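# Unpack heat sink and slip sheet onto pads, return tools

## Task

Remove the finned metal heat sink and the slip sheet beneath it from their crate. Place the heat sink upright with its fins pointing up on the small pad, and lay the sheet flat on the large pad, with each item lying fully within its own pad's outline. The heat sink is too wide for grip50. Afterwards release everything, return every tool you used to the stand slot it came from, and move the arm well away from the tools. A tool still locked on counts as part of the arm. Nothing may be knocked or placed off the table.

## Robot and tools

Robot: one six-joint arm (uf850) with a tool changer at its wrist and no fixed hand. Three tools hang in a stand: grip50 (two-finger, 50 mm max opening), grip85 (two-finger, 85 mm) and cup (suction). Only one can be locked on at a time; tool_id reports grip50, grip85, cup or none. Cameras: cam_head_left and cam_head_right, each 672x504. A loose object may occasionally get a small push from outside.

Frames. Scene frame: origin on the table top under the arm base, +z up, +y to the left when facing along +x. end_effector_position is always the centre of the changer's flat face, in metres; end_effector_quat_wxyz is its orientation, w first. The face's own z axis points out away from the arm. Tool points, in mm along face x, y, z: grip50 grip centre (0, -25, 180); grip85 grip centre (0, 0, 173) when closed, 13 mm closer to the face when wide open; cup rim centre (0, 0, 175). Both grippers close along face x.

The row. Every moving command uses one row of 15 numbers for the single arm: x, y, z (absolute target of the face centre, metres, scene frame), qw, qx, qy, qz (absolute target orientation, scene frame), then tool/lock, grip50_position, grip50_force_limit, grip50_speed, grip85_position, grip85_force_limit, grip85_speed, cup_suction, each of these eight in -1 to 1. The first seven form a pose. Repeat the desired quaternion in every row rather than copying a drifted reading. A target more than 0.6 m from the last reported position along any face axis is refused. Each control step the commanded pose is limited to 70 mm and 16 degrees from the measured one; position wins over orientation if both cannot be met.

Tool settings. lock: positive locks, negative unlocks (about 1 s), 0 keeps the previous command. Gripper position: +1 fully open; -1 closes until blocked (pads meet near -0.65 for grip50, -0.8 for grip85). Force limit: -1 is about 20 N, +1 about 185 N (grip50) or 235 N (grip85). Speed: -1 about 20 mm/s, +1 about 150 mm/s. cup_suction above 0.01 is on, otherwise off with venting; it persists between actions. Gripper settings only act when tool_id names that gripper and its readings show numbers rather than n/a.

Tools (calls).
execute_actions: actions is a list with zero or one item. Empty list returns the state. {"rows": [[15 numbers], ...], "steps": n} runs up to 15 steps of 1/30 s, one row per step, the last row repeating. {"steps": n} alone waits up to 300 steps. Optional pictures: true/false.
move: target is one 15-number row; speed in m/s, 0.002 to 0.5 (default 0.25), turning capped at twice that in rad/s. It drives the face along a straight line to the pose over 0.5 to 10 s and does not avoid obstacles; the arm may lag, deviate or overshoot speed. Its result adds a move: line (done, off_target, moving, held, fault) plus limits (paced = pose clipped, held = some steps blocked) and distance to target.
wait: seconds, 0 to 10.
zoom_image: camera plus region [x0, y0, x1, y1] in pixels, at most 504x504.
read_manual: licence text only.
finished_scene: scene = current scene number; irreversible.

Results. The state line gives face pose and velocities. A pose unreachable line or HELD marks steps where the clearance check altered or blocked the command. Hand target shows where the controller is currently driving. Tool readings include plate_near, locked, unlocked, in_stand, unlock_refused, gripper object_status (0 moving, 1 blocked opening, 2 blocked closing i.e. holding, 3 at target or pads touching; thin items may also give 3), position_measured counts (grip50 opening mm ≈ (250 - counts) x 0.202; grip85: 78 ≈ 60 mm, 130 ≈ 40, 180 ≈ 20, 230 pads touch), cup_suction_measured (1 = strong vacuum) and cup_part_present. Joint torques are noisy and offset.

Picking a tool: bring the face onto the tool plate within about 1 mm and 1 degree, face -y pointing toward the fork's open side. When plate_near is 1, send lock +1 and wait for locked = 1. The tool then initialises (readings n/a); a gripper cycles closed then open, so keep it empty. Removal: raise 10 to 30 mm (about 20), slide at least 110 mm toward face -y out of the fork, then lift. Returning is the same path backwards; when in_stand is 1, hold still, send lock -1, wait for unlocked = 1. Unlocking elsewhere is refused. Slots are 180 mm apart; fork arms sit 40 to 70 mm either side along face x, ends 45 mm toward the open side, tops 18 mm below a hung plate face.

Gripping: send -1 and keep it; confirm object_status 2. Changing position by 0.01 or more resets status. Cup: full rim on a smooth flat area away from edges and holes; held parts are drawn up to 12 mm toward the face; release by setting down, suction off, rising 15 mm. Use grip85 or cup for the heat sink.

Avoid: fast contacts and targets far past a surface (harder hits), drops, slips, objects leaving the table. Contact torque at a joint's load limit (waist and shoulder 52.8, elbow 44, forearm roll 23.7, wrist pitch and roll 16.7 N m, load included) triggers a fault: the arm backs off and halts 10 s. Long heavy holds heat motors: warning at 65 °C, braking stop at 80 °C.

Each tool is called after "Call:" by a JSON object that holds its "api" and its "payload", one argument or row to a line.

## Session

Call:
{"api": "execute_actions", "payload": {
  "actions": []
}}

Scene clock: 0.00 s of 9600.00 s.
end_effector_position=(+0.4620, +0.0239, +0.3569) locked=0 unlocked=1 plate_near=0 in_stand=0 unlock_refused=0 tool_id=none grip50_position_measured=n/a grip50_object_status=n/a grip85_position_measured=n/a grip85_object_status=n/a cup_suction_measured=n/a cup_part_present=n/a end_effector_quat_wxyz=(+0.002, +0.688, +0.726, -0.003) end_effector_velocity=(+0.000, +0.000, -0.000) end_effector_angular_velocity=(-0.000, +0.000, +0.002)
Joint positions: [-0.001 -0.268 -0.838 -0.003 -0.564 -0.002]
Joint velocities: [ 0.    -0.001 -0.    -0.001  0.    -0.001]
Joint torques (N m, as the arm reports them, + toward a larger angle): no reading
Motor temperatures (°C, as the motors report them): [22 26 26 26 30 24]
Hand target: +0.462, +0.024, +0.357; +0.002, +0.688, +0.726, -0.003

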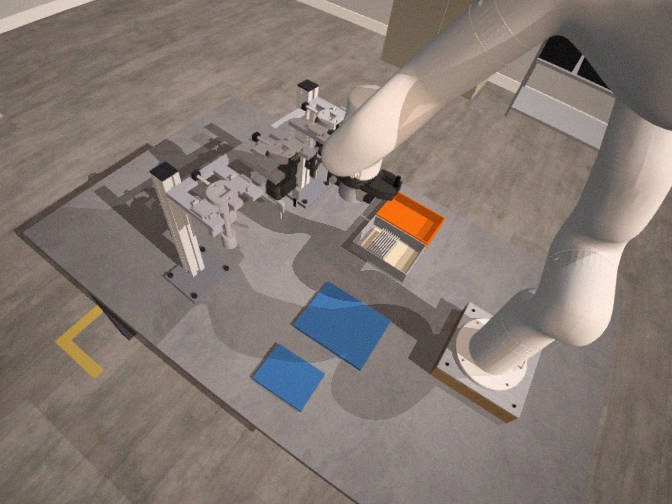

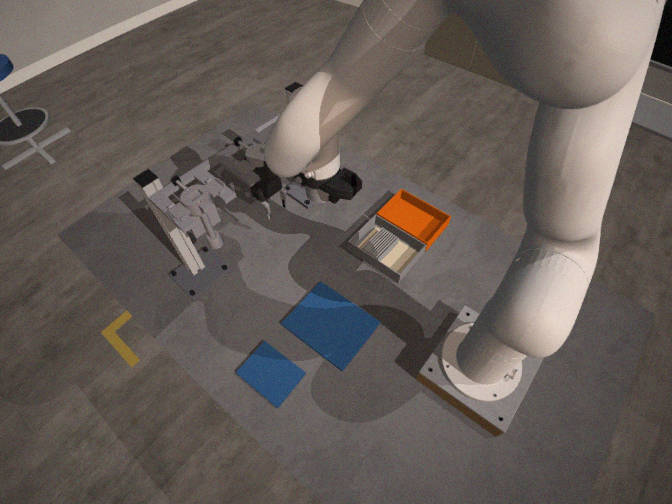

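Call:
{"api": "zoom_image", "payload": {
  "camera": "cam_head_left",
  "region": [130, 70, 470, 320]
}}

Call:
{"api": "move", "payload": {
  "target": [0.25,-0.35,0.40,0,0.707,0.707,0,0,0,0,0,0,0,0,0]
}}

Call:
{"api": "zoom_image", "payload": {
  "camera": "cam_head_left",
  "region": [130, 60, 470, 320]
}}

Call:
{"api": "zoom_image", "payload": {
  "camera": "cam_head_right",
  "region": [120, 60, 460, 320]
}}

Region (130, 70, 470, 320) of cam_head_left's 672x504 image, scaled by 1.482, with more detail than that image has; it fills the top 371 rows of this view, and the rest is white.

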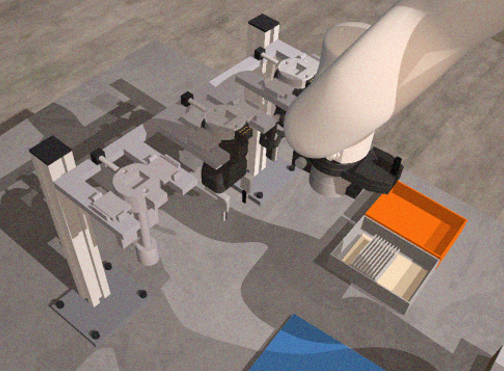

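Scene clock: 6.87 s of 9600.00 s.
end_effector_position=(+0.2487, -0.3504, +0.3999) locked=0 unlocked=1 plate_near=0 in_stand=0 unlock_refused=0 tool_id=none grip50_position_measured=n/a grip50_object_status=n/a grip85_position_measured=n/a grip85_object_status=n/a cup_suction_measured=n/a cup_part_present=n/a end_effector_quat_wxyz=(+0.000, +0.707, +0.707, -0.003) end_effector_velocity=(-0.001, -0.002, -0.000) end_effector_angular_velocity=(+0.001, -0.001, -0.002)
Joint positions: [-1.012 -0.134 -0.784  0.004 -0.648 -0.965]
Joint velocities: [-0.006 -0.003 -0.003  0.002 -0.001 -0.005]
Joint torques (N m, as the arm reports them, + toward a larger angle): [ -1.77  25.34 -26.59   0.26  -0.26  -0.67]
Motor temperatures (°C, as the motors report them): [22 26 26 26 30 24]
Hand target: +0.249, -0.351, +0.400; +0.000, +0.707, +0.707, -0.003
Off the commanded pose: 0.001 m, 0 deg.
move: done

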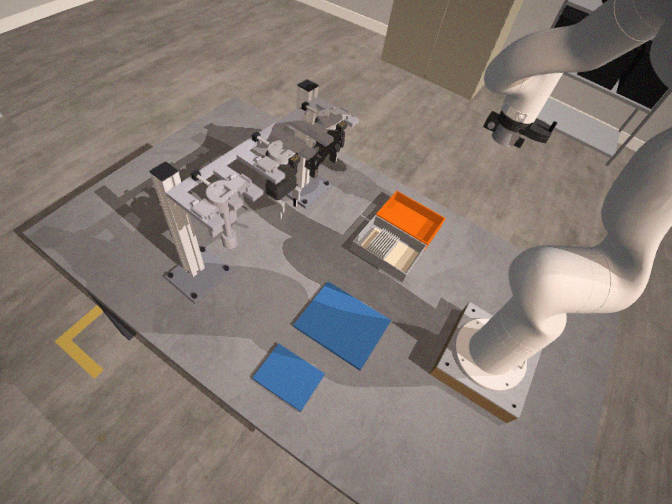

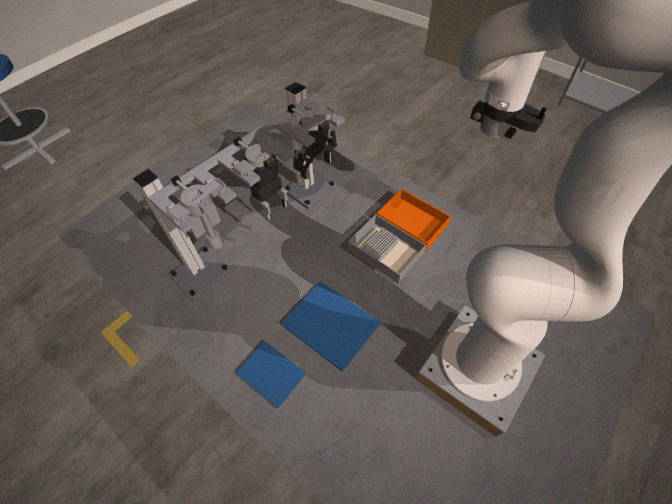

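Region (130, 60, 470, 320) of cam_head_left's 672x504 image, scaled by 1.482, with more detail than that image has; it fills the top 385 rows of this view, and the rest is white.

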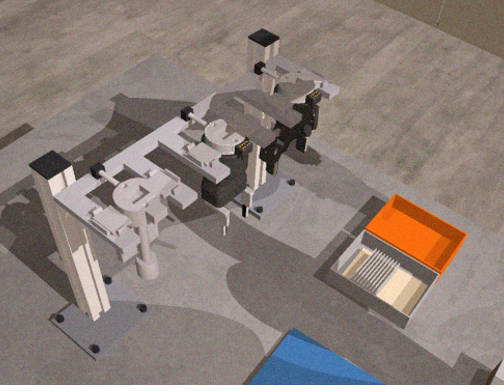

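Region (120, 60, 460, 320) of cam_head_right's 672x504 image, scaled by 1.482, with more detail than that image has; it fills the top 385 rows of this view, and the rest is white.

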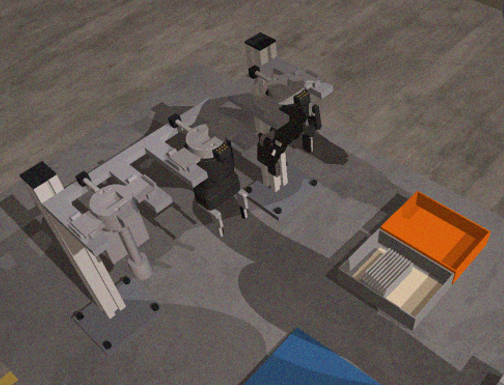

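Call:
{"api": "move", "payload": {
  "target": [0.45,-0.15,0.30,0,0.707,0.707,0,0,0,0,0,0,0,0,0]
}}

Call:
{"api": "move", "payload": {
  "target": [0.45,0.25,0.30,0,0.707,0.707,0,0,0,0,0,0,0,0,0]
}}

Call:
{"api": "move", "payload": {
  "target": [0.30,0.35,0.10,0,0.707,0.707,0,0,0,0,0,0,0,0,0]
}}

Scene clock: 12.47 s of 9600.00 s.
end_effector_position=(+0.4512, -0.1501, +0.3001) locked=0 unlocked=1 plate_near=0 in_stand=0 unlock_refused=0 tool_id=none grip50_position_measured=n/a grip50_object_status=n/a grip85_position_measured=n/a grip85_object_status=n/a cup_suction_measured=n/a cup_part_present=n/a end_effector_quat_wxyz=(+0.000, +0.707, +0.707, +0.002) end_effector_velocity=(+0.002, +0.001, -0.000) end_effector_angular_velocity=(-0.001, +0.000, +0.001)
Joint positions: [-0.379 -0.402 -0.852  0.025 -0.443 -0.351]
Joint velocities: [ 0.004 -0.003 -0.003 -0.002  0.     0.004]
Joint torques (N m, as the arm reports them, + toward a larger angle): [ -1.98  31.42 -23.47   0.24  -0.25  -0.67]
Motor temperatures (°C, as the motors report them): [22 26 26 26 30 24]
Hand target: +0.451, -0.150, +0.300; +0.000, +0.707, +0.707, +0.002
Off the commanded pose: 0.001 m, 0 deg.
move: done

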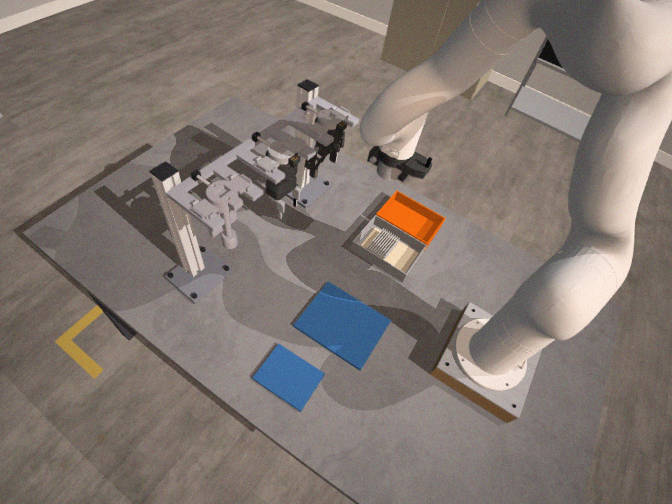

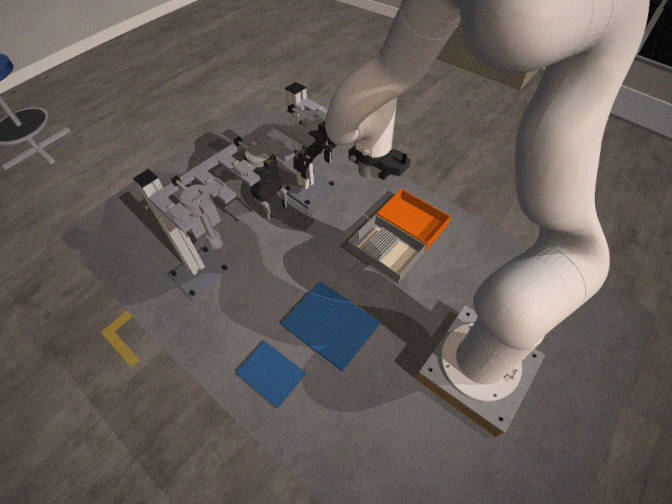

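Scene clock: 14.63 s of 9600.00 s.
end_effector_position=(+0.4505, +0.2510, +0.3002) locked=0 unlocked=1 plate_near=0 in_stand=0 unlock_refused=0 tool_id=none grip50_position_measured=n/a grip50_object_status=n/a grip85_position_measured=n/a grip85_object_status=n/a cup_suction_measured=n/a cup_part_present=n/a end_effector_quat_wxyz=(-0.002, +0.707, +0.707, +0.002) end_effector_velocity=(+0.000, +0.002, -0.000) end_effector_angular_velocity=(-0.001, -0.000, +0.000)
Joint positions: [ 0.456 -0.474 -0.967  0.01  -0.481  0.498]
Joint velocities: [ 0.004 -0.003 -0.004 -0.003 -0.001  0.006]
Joint torques (N m, as the arm reports them, + toward a larger angle): [ -1.91  34.56 -23.94   0.4   -0.26  -0.61]
Motor temperatures (°C, as the motors report them): [22 26 26 26 30 24]
Hand target: +0.451, +0.251, +0.300; -0.001, +0.707, +0.707, +0.002
Off the commanded pose: 0.001 m, 0 deg.
move: done

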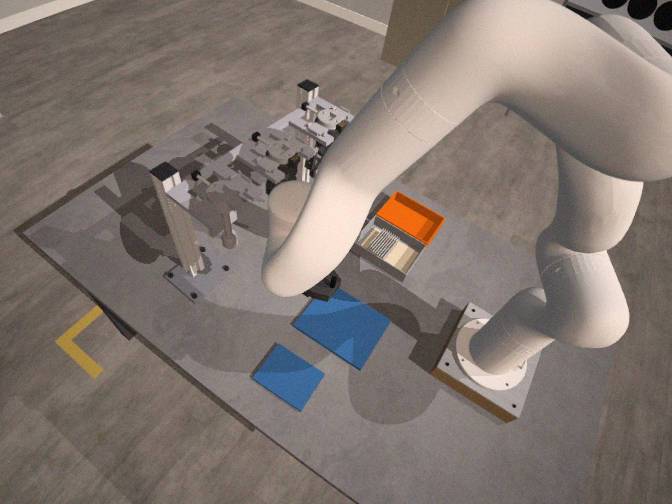

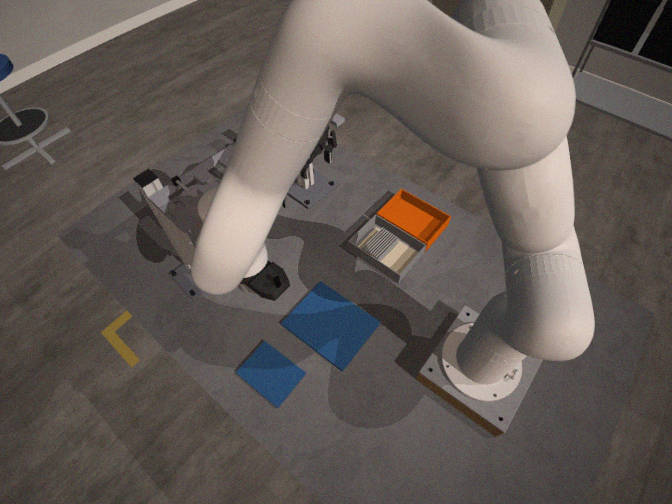

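Scene clock: 16.27 s of 9600.00 s.
end_effector_position=(+0.3006, +0.3515, +0.0997) locked=0 unlocked=1 plate_near=0 in_stand=0 unlock_refused=0 tool_id=none grip50_position_measured=n/a grip50_object_status=n/a grip85_position_measured=n/a grip85_object_status=n/a cup_suction_measured=n/a cup_part_present=n/a end_effector_quat_wxyz=(-0.002, +0.707, +0.707, +0.001) end_effector_velocity=(-0.002, +0.000, -0.002) end_effector_angular_velocity=(-0.004, +0.001, +0.001)
Joint positions: [ 0.812 -0.841 -0.888  0.064 -0.038  0.798]
Joint velocities: [ 0.004 -0.005 -0.001 -0.05   0.001  0.054]
Joint torques (N m, as the arm reports them, + toward a larger angle): [ -1.46  37.88 -14.11  -0.14  -0.26  -0.81]
Motor temperatures (°C, as the motors report them): [22 26 26 26 30 24]
Hand target: +0.300, +0.352, +0.099; -0.002, +0.707, +0.707, +0.000
Off the commanded pose: 0.002 m, 0 deg.
move: done

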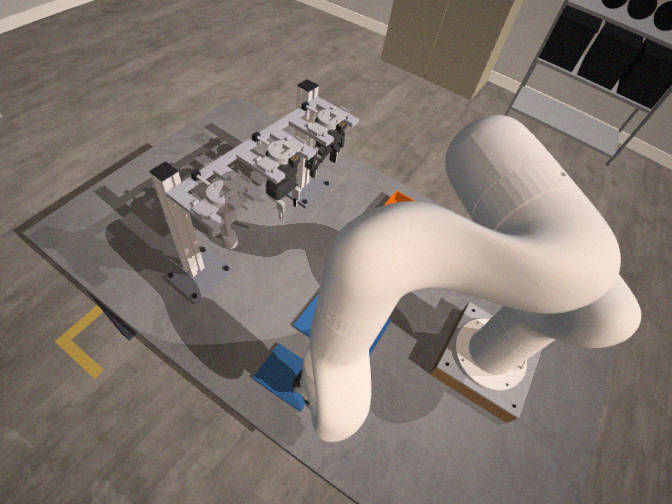

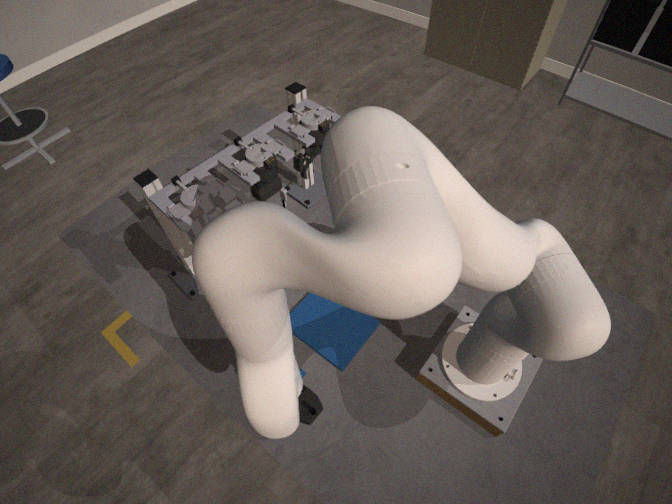

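Call:
{"api": "move", "payload": {
  "target": [0.45,-0.10,0.36,0,0.707,0.707,0,0,0,0,0,0,0,0,0]
}}

Call:
{"api": "move", "payload": {
  "target": [0.62,-0.2,0.36,0,0.707,0.707,0,0,0,0,0,0,0,0,0]
}}

Call:
{"api": "zoom_image", "payload": {
  "camera": "cam_head_left",
  "region": [240, 60, 420, 200]
}}

Call:
{"api": "zoom_image", "payload": {
  "camera": "cam_head_right",
  "region": [220, 60, 400, 200]
}}

Scene clock: 23.93 s of 9600.00 s.
end_effector_position=(+0.4488, -0.1024, +0.3603) locked=0 unlocked=1 plate_near=0 in_stand=0 unlock_refused=0 tool_id=none grip50_position_measured=n/a grip50_object_status=n/a grip85_position_measured=n/a grip85_object_status=n/a cup_suction_measured=n/a cup_part_present=n/a end_effector_quat_wxyz=(+0.003, +0.707, +0.707, -0.002) end_effector_velocity=(+0.001, -0.002, +0.002) end_effector_angular_velocity=(+0.002, -0.003, -0.002)
Joint positions: [-0.279 -0.258 -0.833 -0.002 -0.566 -0.227]
Joint velocities: [-0.004 -0.    -0.004  0.004 -0.002 -0.005]
Joint torques (N m, as the arm reports them, + toward a larger angle): [ -2.47  27.87 -25.39   0.14  -0.24  -0.61]
Motor temperatures (°C, as the motors report them): [22 26 26 26 30 24]
Hand target: +0.449, -0.103, +0.360; +0.003, +0.707, +0.707, -0.002
Off the commanded pose: 0.003 m, 0 deg.
move: done

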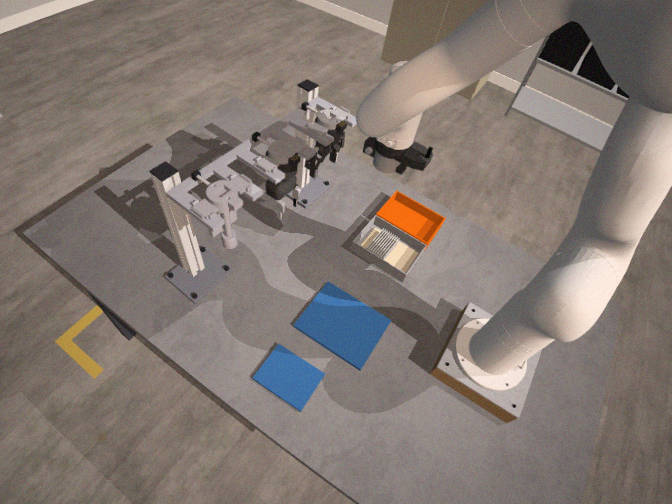

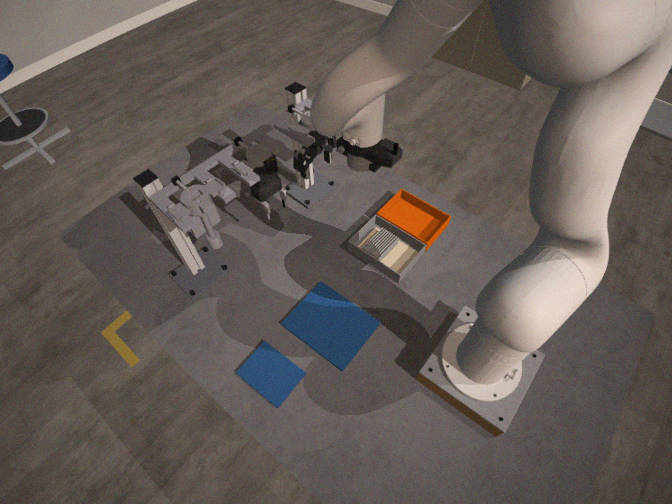

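Scene clock: 34.77 s of 9600.00 s.
end_effector_position=(+0.5622, -0.1733, +0.3601) locked=0 unlocked=1 plate_near=0 in_stand=0 unlock_refused=0 tool_id=none grip50_position_measured=n/a grip50_object_status=n/a grip85_position_measured=n/a grip85_object_status=n/a cup_suction_measured=n/a cup_part_present=n/a end_effector_quat_wxyz=(-0.029, +0.707, +0.706, -0.017) end_effector_velocity=(+0.000, +0.000, -0.000) end_effector_angular_velocity=(+0.000, +0.000, +0.000)
Joint positions: [-0.354 -0.561 -1.261  0.004 -0.762 -0.305]
Joint velocities: [ 0.    -0.001  0.     0.     0.    -0.   ]
Joint torques (N m, as the arm reports them, + toward a larger angle): [ -2.04  40.4  -27.06   0.41  -0.44  -0.67]
Motor temperatures (°C, as the motors report them): [22 26 26 26 30 24]
Hand target: +0.562, -0.173, +0.360; -0.029, +0.707, +0.706, -0.017
Off the commanded pose: 0.064 m, 4 deg.
TORQUE FAULT: the external load on joint 5 (wrist pitch) reached its load limit, and the arm stopped for 10 seconds. The arm's remaining commands of this call were not run. Joint 5 (wrist pitch) moved back by up to 3 degrees. The arm holds there, with the lock number at 0 and the other tool numbers unchanged, and accepts commands again: back off and push less far. The arm stops again, at the same cost, whenever a joint's load reaches its limit.
move: fault

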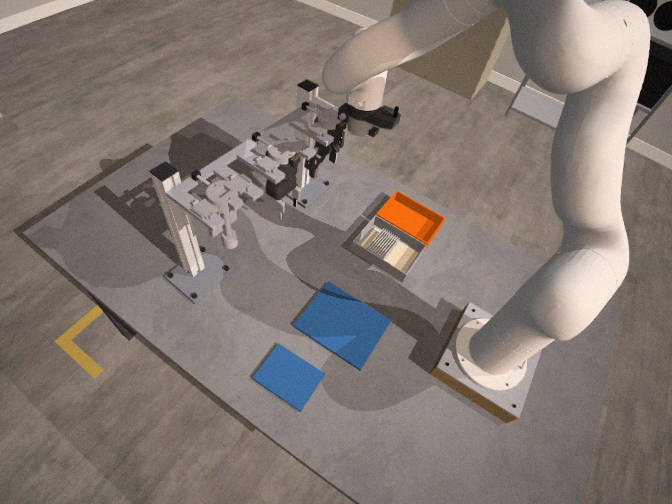

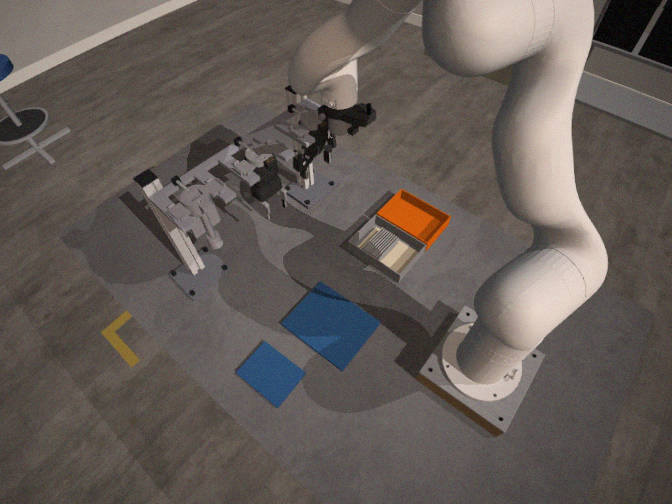

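Region (240, 60, 420, 200) of cam_head_left's 672x504 image, scaled by 2.800, with more detail than that image has.

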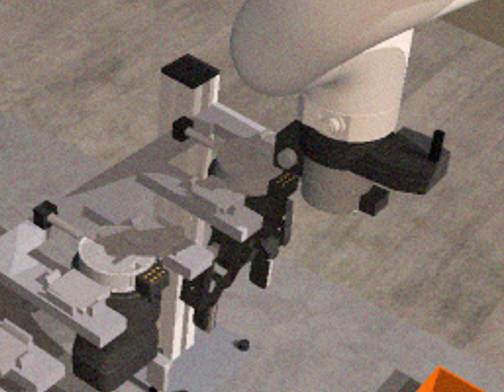

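Region (220, 60, 400, 200) of cam_head_right's 672x504 image, scaled by 2.800, with more detail than that image has.

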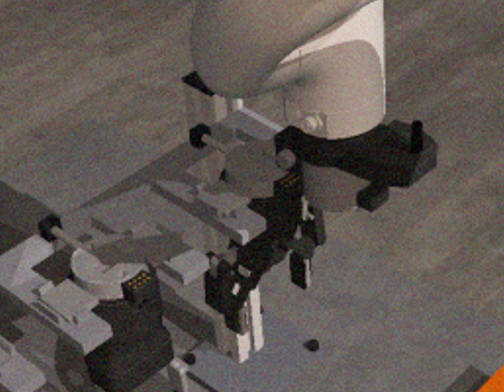

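Call:
{"api": "move", "payload": {
  "target": [0.54,-0.16,0.45,0,0.707,0.707,0,0,0,0,0,0,0,0,0],
  "speed": 0.1
}}

Call:
{"api": "move", "payload": {
  "target": [0.665,-0.15,0.45,0,0.707,0.707,0,0,0,0,0,0,0,0,0],
  "speed": 0.08
}}

Call:
{"api": "zoom_image", "payload": {
  "camera": "cam_head_left",
  "region": [240, 40, 420, 180]
}}

Call:
{"api": "zoom_image", "payload": {
  "camera": "cam_head_right",
  "region": [220, 40, 400, 180]
}}

Scene clock: 41.63 s of 9600.00 s.
end_effector_position=(+0.5396, -0.1599, +0.4497) locked=0 unlocked=1 plate_near=0 in_stand=0 unlock_refused=0 tool_id=none grip50_position_measured=n/a grip50_object_status=n/a grip85_position_measured=n/a grip85_object_status=n/a cup_suction_measured=n/a cup_part_present=n/a end_effector_quat_wxyz=(-0.000, +0.707, +0.707, -0.000) end_effector_velocity=(-0.000, -0.000, +0.002) end_effector_angular_velocity=(-0.002, -0.001, +0.002)
Joint positions: [-0.345 -0.373 -1.214  0.008 -0.836 -0.3  ]
Joint velocities: [-0.     0.003 -0.    -0.002 -0.001 -0.001]
Joint torques (N m, as the arm reports them, + toward a larger angle): [ -1.84  34.78 -28.78   0.46  -0.21  -0.6 ]
Motor temperatures (°C, as the motors report them): [22 26 26 26 30 24]
Hand target: +0.540, -0.160, +0.450; +0.000, +0.707, +0.707, -0.000
Off the commanded pose: 0.001 m, 0 deg.
move: done

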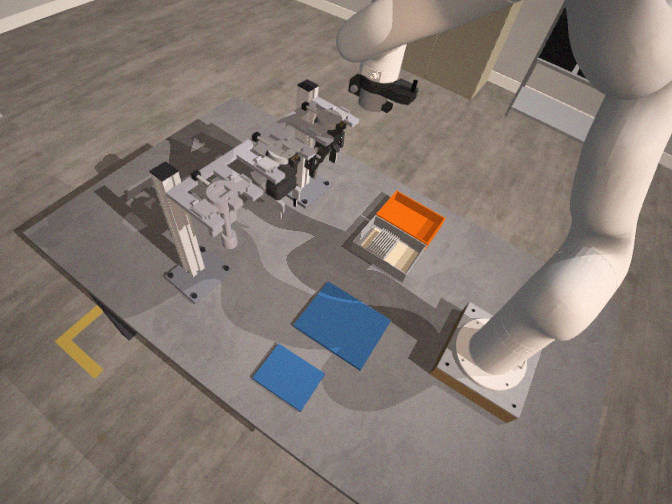

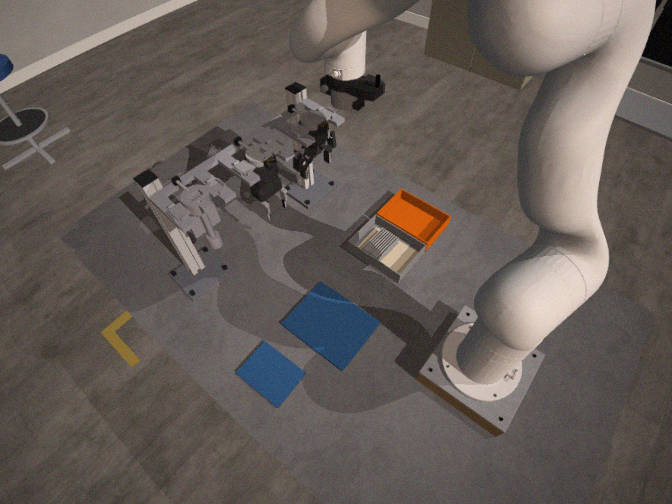

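Scene clock: 43.63 s of 9600.00 s.
end_effector_position=(+0.6647, -0.1501, +0.4505) locked=0 unlocked=1 plate_near=0 in_stand=0 unlock_refused=0 tool_id=none grip50_position_measured=n/a grip50_object_status=n/a grip85_position_measured=n/a grip85_object_status=n/a cup_suction_measured=n/a cup_part_present=n/a end_effector_quat_wxyz=(+0.000, +0.707, +0.707, +0.000) end_effector_velocity=(+0.001, +0.000, -0.000) end_effector_angular_velocity=(-0.001, +0.001, +0.001)
Joint positions: [-0.278 -0.666 -1.644  0.008 -0.971 -0.231]
Joint velocities: [ 0.001 -0.004 -0.006 -0.001 -0.003  0.001]
Joint torques (N m, as the arm reports them, + toward a larger angle): [ -1.86  45.39 -29.55   0.67  -0.28  -0.66]
Motor temperatures (°C, as the motors report them): [22 26 26 26 30 24]
Hand target: +0.665, -0.150, +0.450; +0.000, +0.707, +0.707, +0.000
Off the commanded pose: 0.001 m, 0 deg.
move: done

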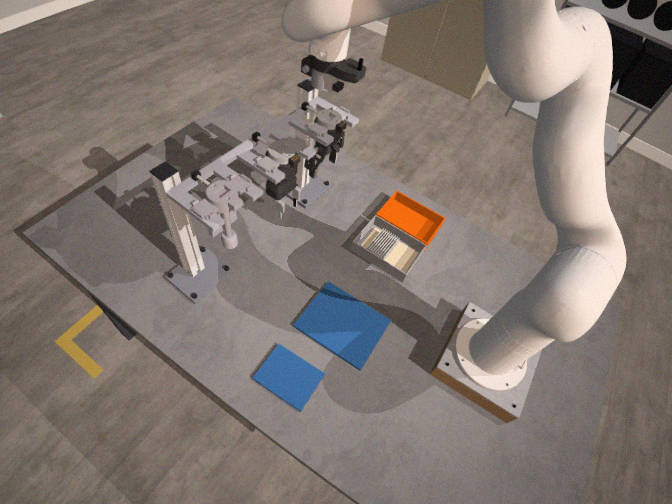

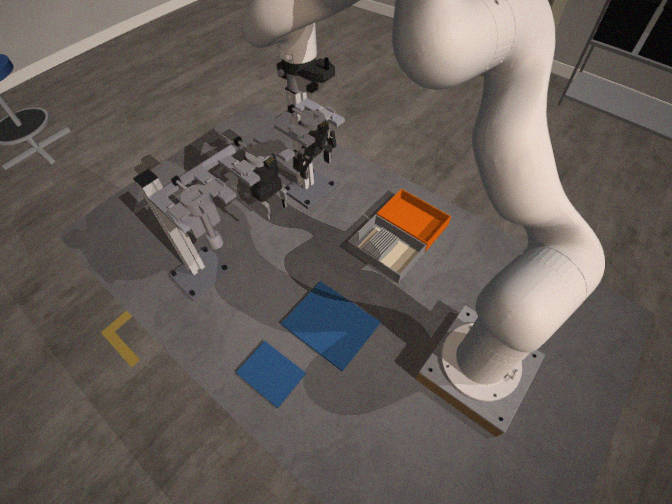

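Region (240, 40, 420, 180) of cam_head_left's 672x504 image, scaled by 2.800, with more detail than that image has.

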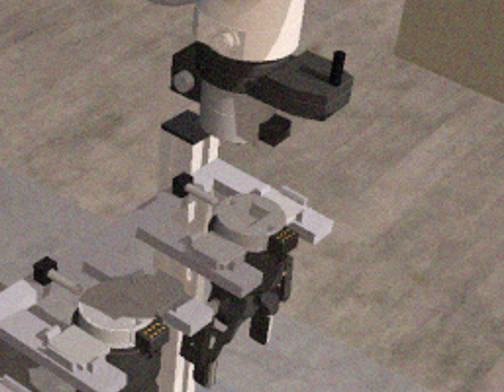

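Region (220, 40, 400, 180) of cam_head_right's 672x504 image, scaled by 2.800, with more detail than that image has.

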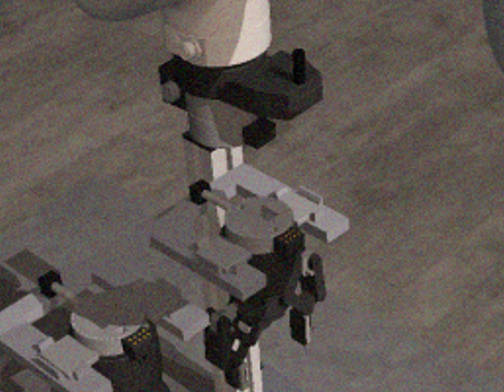

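Call:
{"api": "move", "payload": {
  "target": [0.645,-0.18,0.395,0,0.707,0.707,0,0,0,0,0,0,0,0,0],
  "speed": 0.04
}}

Call:
{"api": "zoom_image", "payload": {
  "camera": "cam_head_left",
  "region": [280, 70, 380, 150]
}}

Call:
{"api": "zoom_image", "payload": {
  "camera": "cam_head_right",
  "region": [260, 70, 360, 150]
}}

Scene clock: 56.93 s of 9600.00 s.
end_effector_position=(+0.6453, -0.1800, +0.3951) locked=0 unlocked=1 plate_near=0 in_stand=0 unlock_refused=0 tool_id=none grip50_position_measured=n/a grip50_object_status=n/a grip85_position_measured=n/a grip85_object_status=n/a cup_suction_measured=n/a cup_part_present=n/a end_effector_quat_wxyz=(+0.000, +0.707, +0.707, -0.000) end_effector_velocity=(-0.000, -0.001, -0.002) end_effector_angular_velocity=(-0.001, +0.001, -0.001)
Joint positions: [-0.327 -0.685 -1.543  0.008 -0.852 -0.283]
Joint velocities: [-0.001 -0.002  0.002 -0.001  0.003  0.   ]
Joint torques (N m, as the arm reports them, + toward a larger angle): [ -1.98  44.76 -28.8    0.49  -0.27  -0.6 ]
Motor temperatures (°C, as the motors report them): [22 26 26 26 30 24]
Hand target: +0.645, -0.180, +0.395; -0.000, +0.707, +0.707, -0.000
Off the commanded pose: 0.000 m, 0 deg.
move: done

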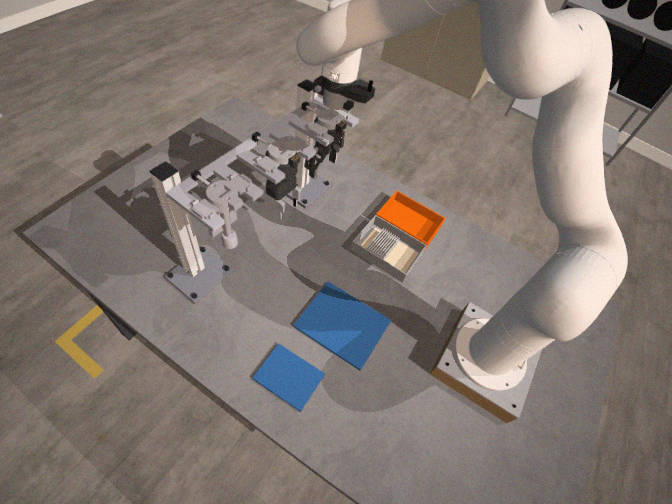

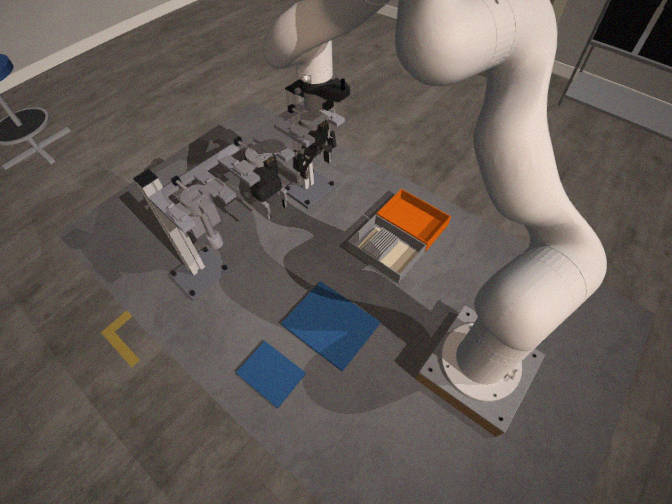

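Region (280, 70, 380, 150) of cam_head_left's 672x504 image, scaled by 5.040, with more detail than that image has; it fills the top 403 rows of this view, and the rest is white.

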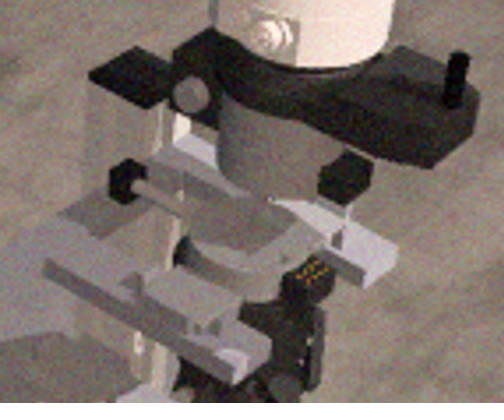

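Region (260, 70, 360, 150) of cam_head_right's 672x504 image, scaled by 5.040, with more detail than that image has; it fills the top 403 rows of this view, and the rest is white.

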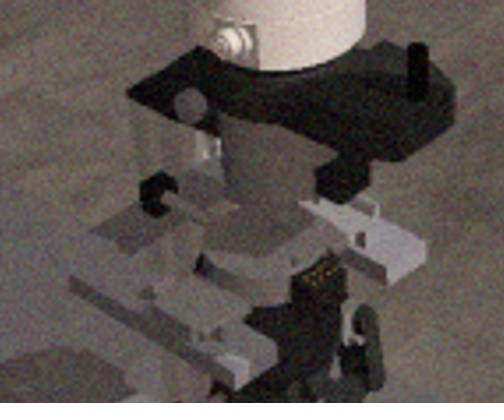

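Call:
{"api": "move", "payload": {
  "target": [0.646,-0.16,0.38,0,0.707,0.707,0,0,0,0,0,0,0,0,0],
  "speed": 0.03
}}

Call:
{"api": "zoom_image", "payload": {
  "camera": "cam_head_left",
  "region": [280, 70, 380, 150]
}}

Call:
{"api": "zoom_image", "payload": {
  "camera": "cam_head_right",
  "region": [260, 70, 360, 150]
}}

Scene clock: 62.33 s of 9600.00 s.
end_effector_position=(+0.6461, -0.1601, +0.3801) locked=0 unlocked=1 plate_near=0 in_stand=0 unlock_refused=0 tool_id=none grip50_position_measured=n/a grip50_object_status=n/a grip85_position_measured=n/a grip85_object_status=n/a cup_suction_measured=n/a cup_part_present=n/a end_effector_quat_wxyz=(-0.000, +0.707, +0.707, +0.000) end_effector_velocity=(+0.000, +0.001, -0.000) end_effector_angular_velocity=(-0.001, -0.002, +0.002)
Joint positions: [-0.298 -0.69  -1.515  0.009 -0.819 -0.254]
Joint velocities: [ 0.002 -0.     0.001 -0.001  0.003  0.001]
Joint torques (N m, as the arm reports them, + toward a larger angle): [ -2.14  45.68 -28.65   0.55  -0.3   -0.63]
Motor temperatures (°C, as the motors report them): [22 26 26 26 30 24]
Hand target: +0.646, -0.160, +0.380; -0.000, +0.707, +0.707, +0.000
Off the commanded pose: 0.000 m, 0 deg.
move: done

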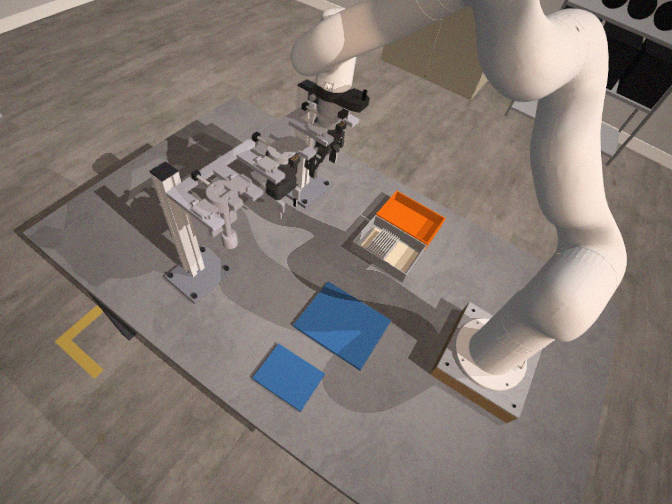

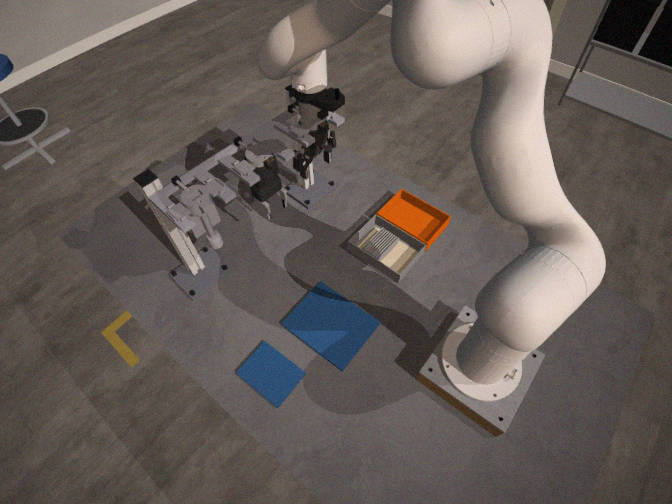

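Region (280, 70, 380, 150) of cam_head_left's 672x504 image, scaled by 5.040, with more detail than that image has; it fills the top 403 rows of this view, and the rest is white.

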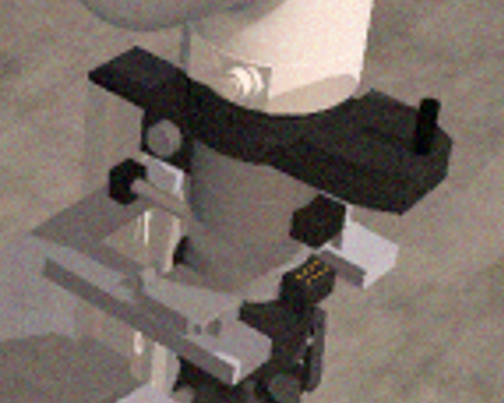

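Region (260, 70, 360, 150) of cam_head_right's 672x504 image, scaled by 5.040, with more detail than that image has; it fills the top 403 rows of this view, and the rest is white.

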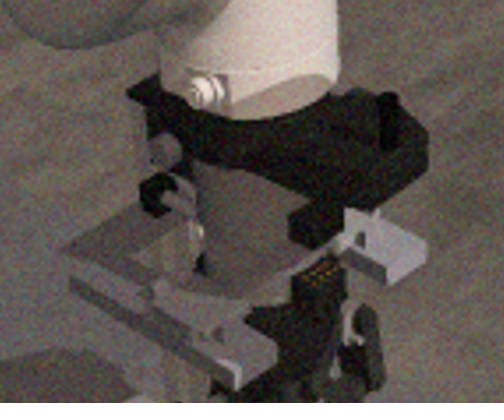

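Call:
{"api": "move", "payload": {
  "target": [0.646,-0.16,0.364,0,0.707,0.707,0,0,0,0,0,0,0,0,0],
  "speed": 0.01
}}

Call:
{"api": "zoom_image", "payload": {
  "camera": "cam_head_left",
  "region": [290, 90, 370, 150]
}}

Call:
{"api": "zoom_image", "payload": {
  "camera": "cam_head_right",
  "region": [270, 90, 350, 150]
}}

Scene clock: 67.00 s of 9600.00 s.
end_effector_position=(+0.6461, -0.1600, +0.3704) locked=0 unlocked=1 plate_near=0 in_stand=0 unlock_refused=0 tool_id=none grip50_position_measured=n/a grip50_object_status=n/a grip85_position_measured=n/a grip85_object_status=n/a cup_suction_measured=n/a cup_part_present=n/a end_effector_quat_wxyz=(+0.002, +0.707, +0.707, +0.001) end_effector_velocity=(-0.000, -0.000, -0.000) end_effector_angular_velocity=(+0.000, -0.001, -0.001)
Joint positions: [-0.298 -0.698 -1.505  0.009 -0.797 -0.254]
Joint velocities: [-0.     0.     0.001  0.001  0.002 -0.   ]
Joint torques (N m, as the arm reports them, + toward a larger angle): [ -0.8    0.33 -10.16   0.9    6.67  -0.93]
Motor temperatures (°C, as the motors report them): [22 26 26 26 30 24]
Hand target: +0.646, -0.160, +0.364; -0.000, +0.707, +0.707, +0.000
Off the commanded pose: 0.006 m, 0 deg.
move: off_target

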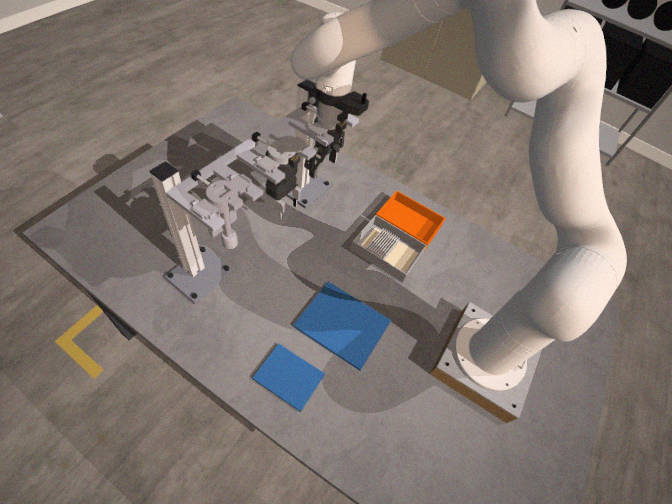

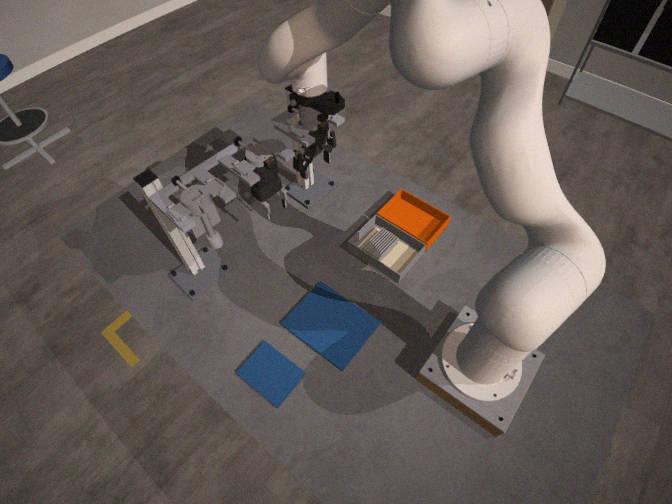

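Region (290, 90, 370, 150) of cam_head_left's 672x504 image, scaled by 6.300, with more detail than that image has; it fills the top 378 rows of this view, and the rest is white.

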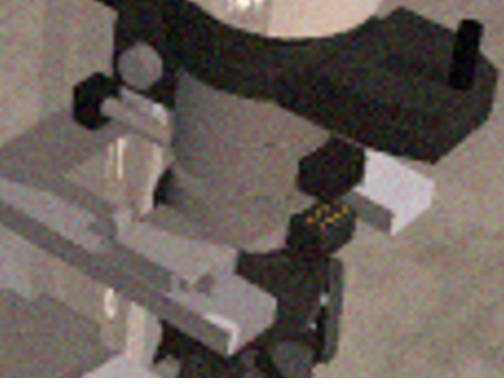

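Region (270, 90, 350, 150) of cam_head_right's 672x504 image, scaled by 6.300, with more detail than that image has; it fills the top 378 rows of this view, and the rest is white.

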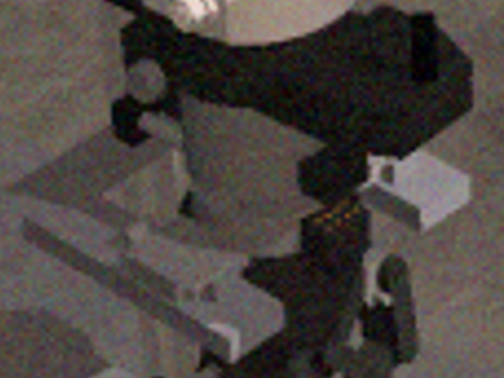

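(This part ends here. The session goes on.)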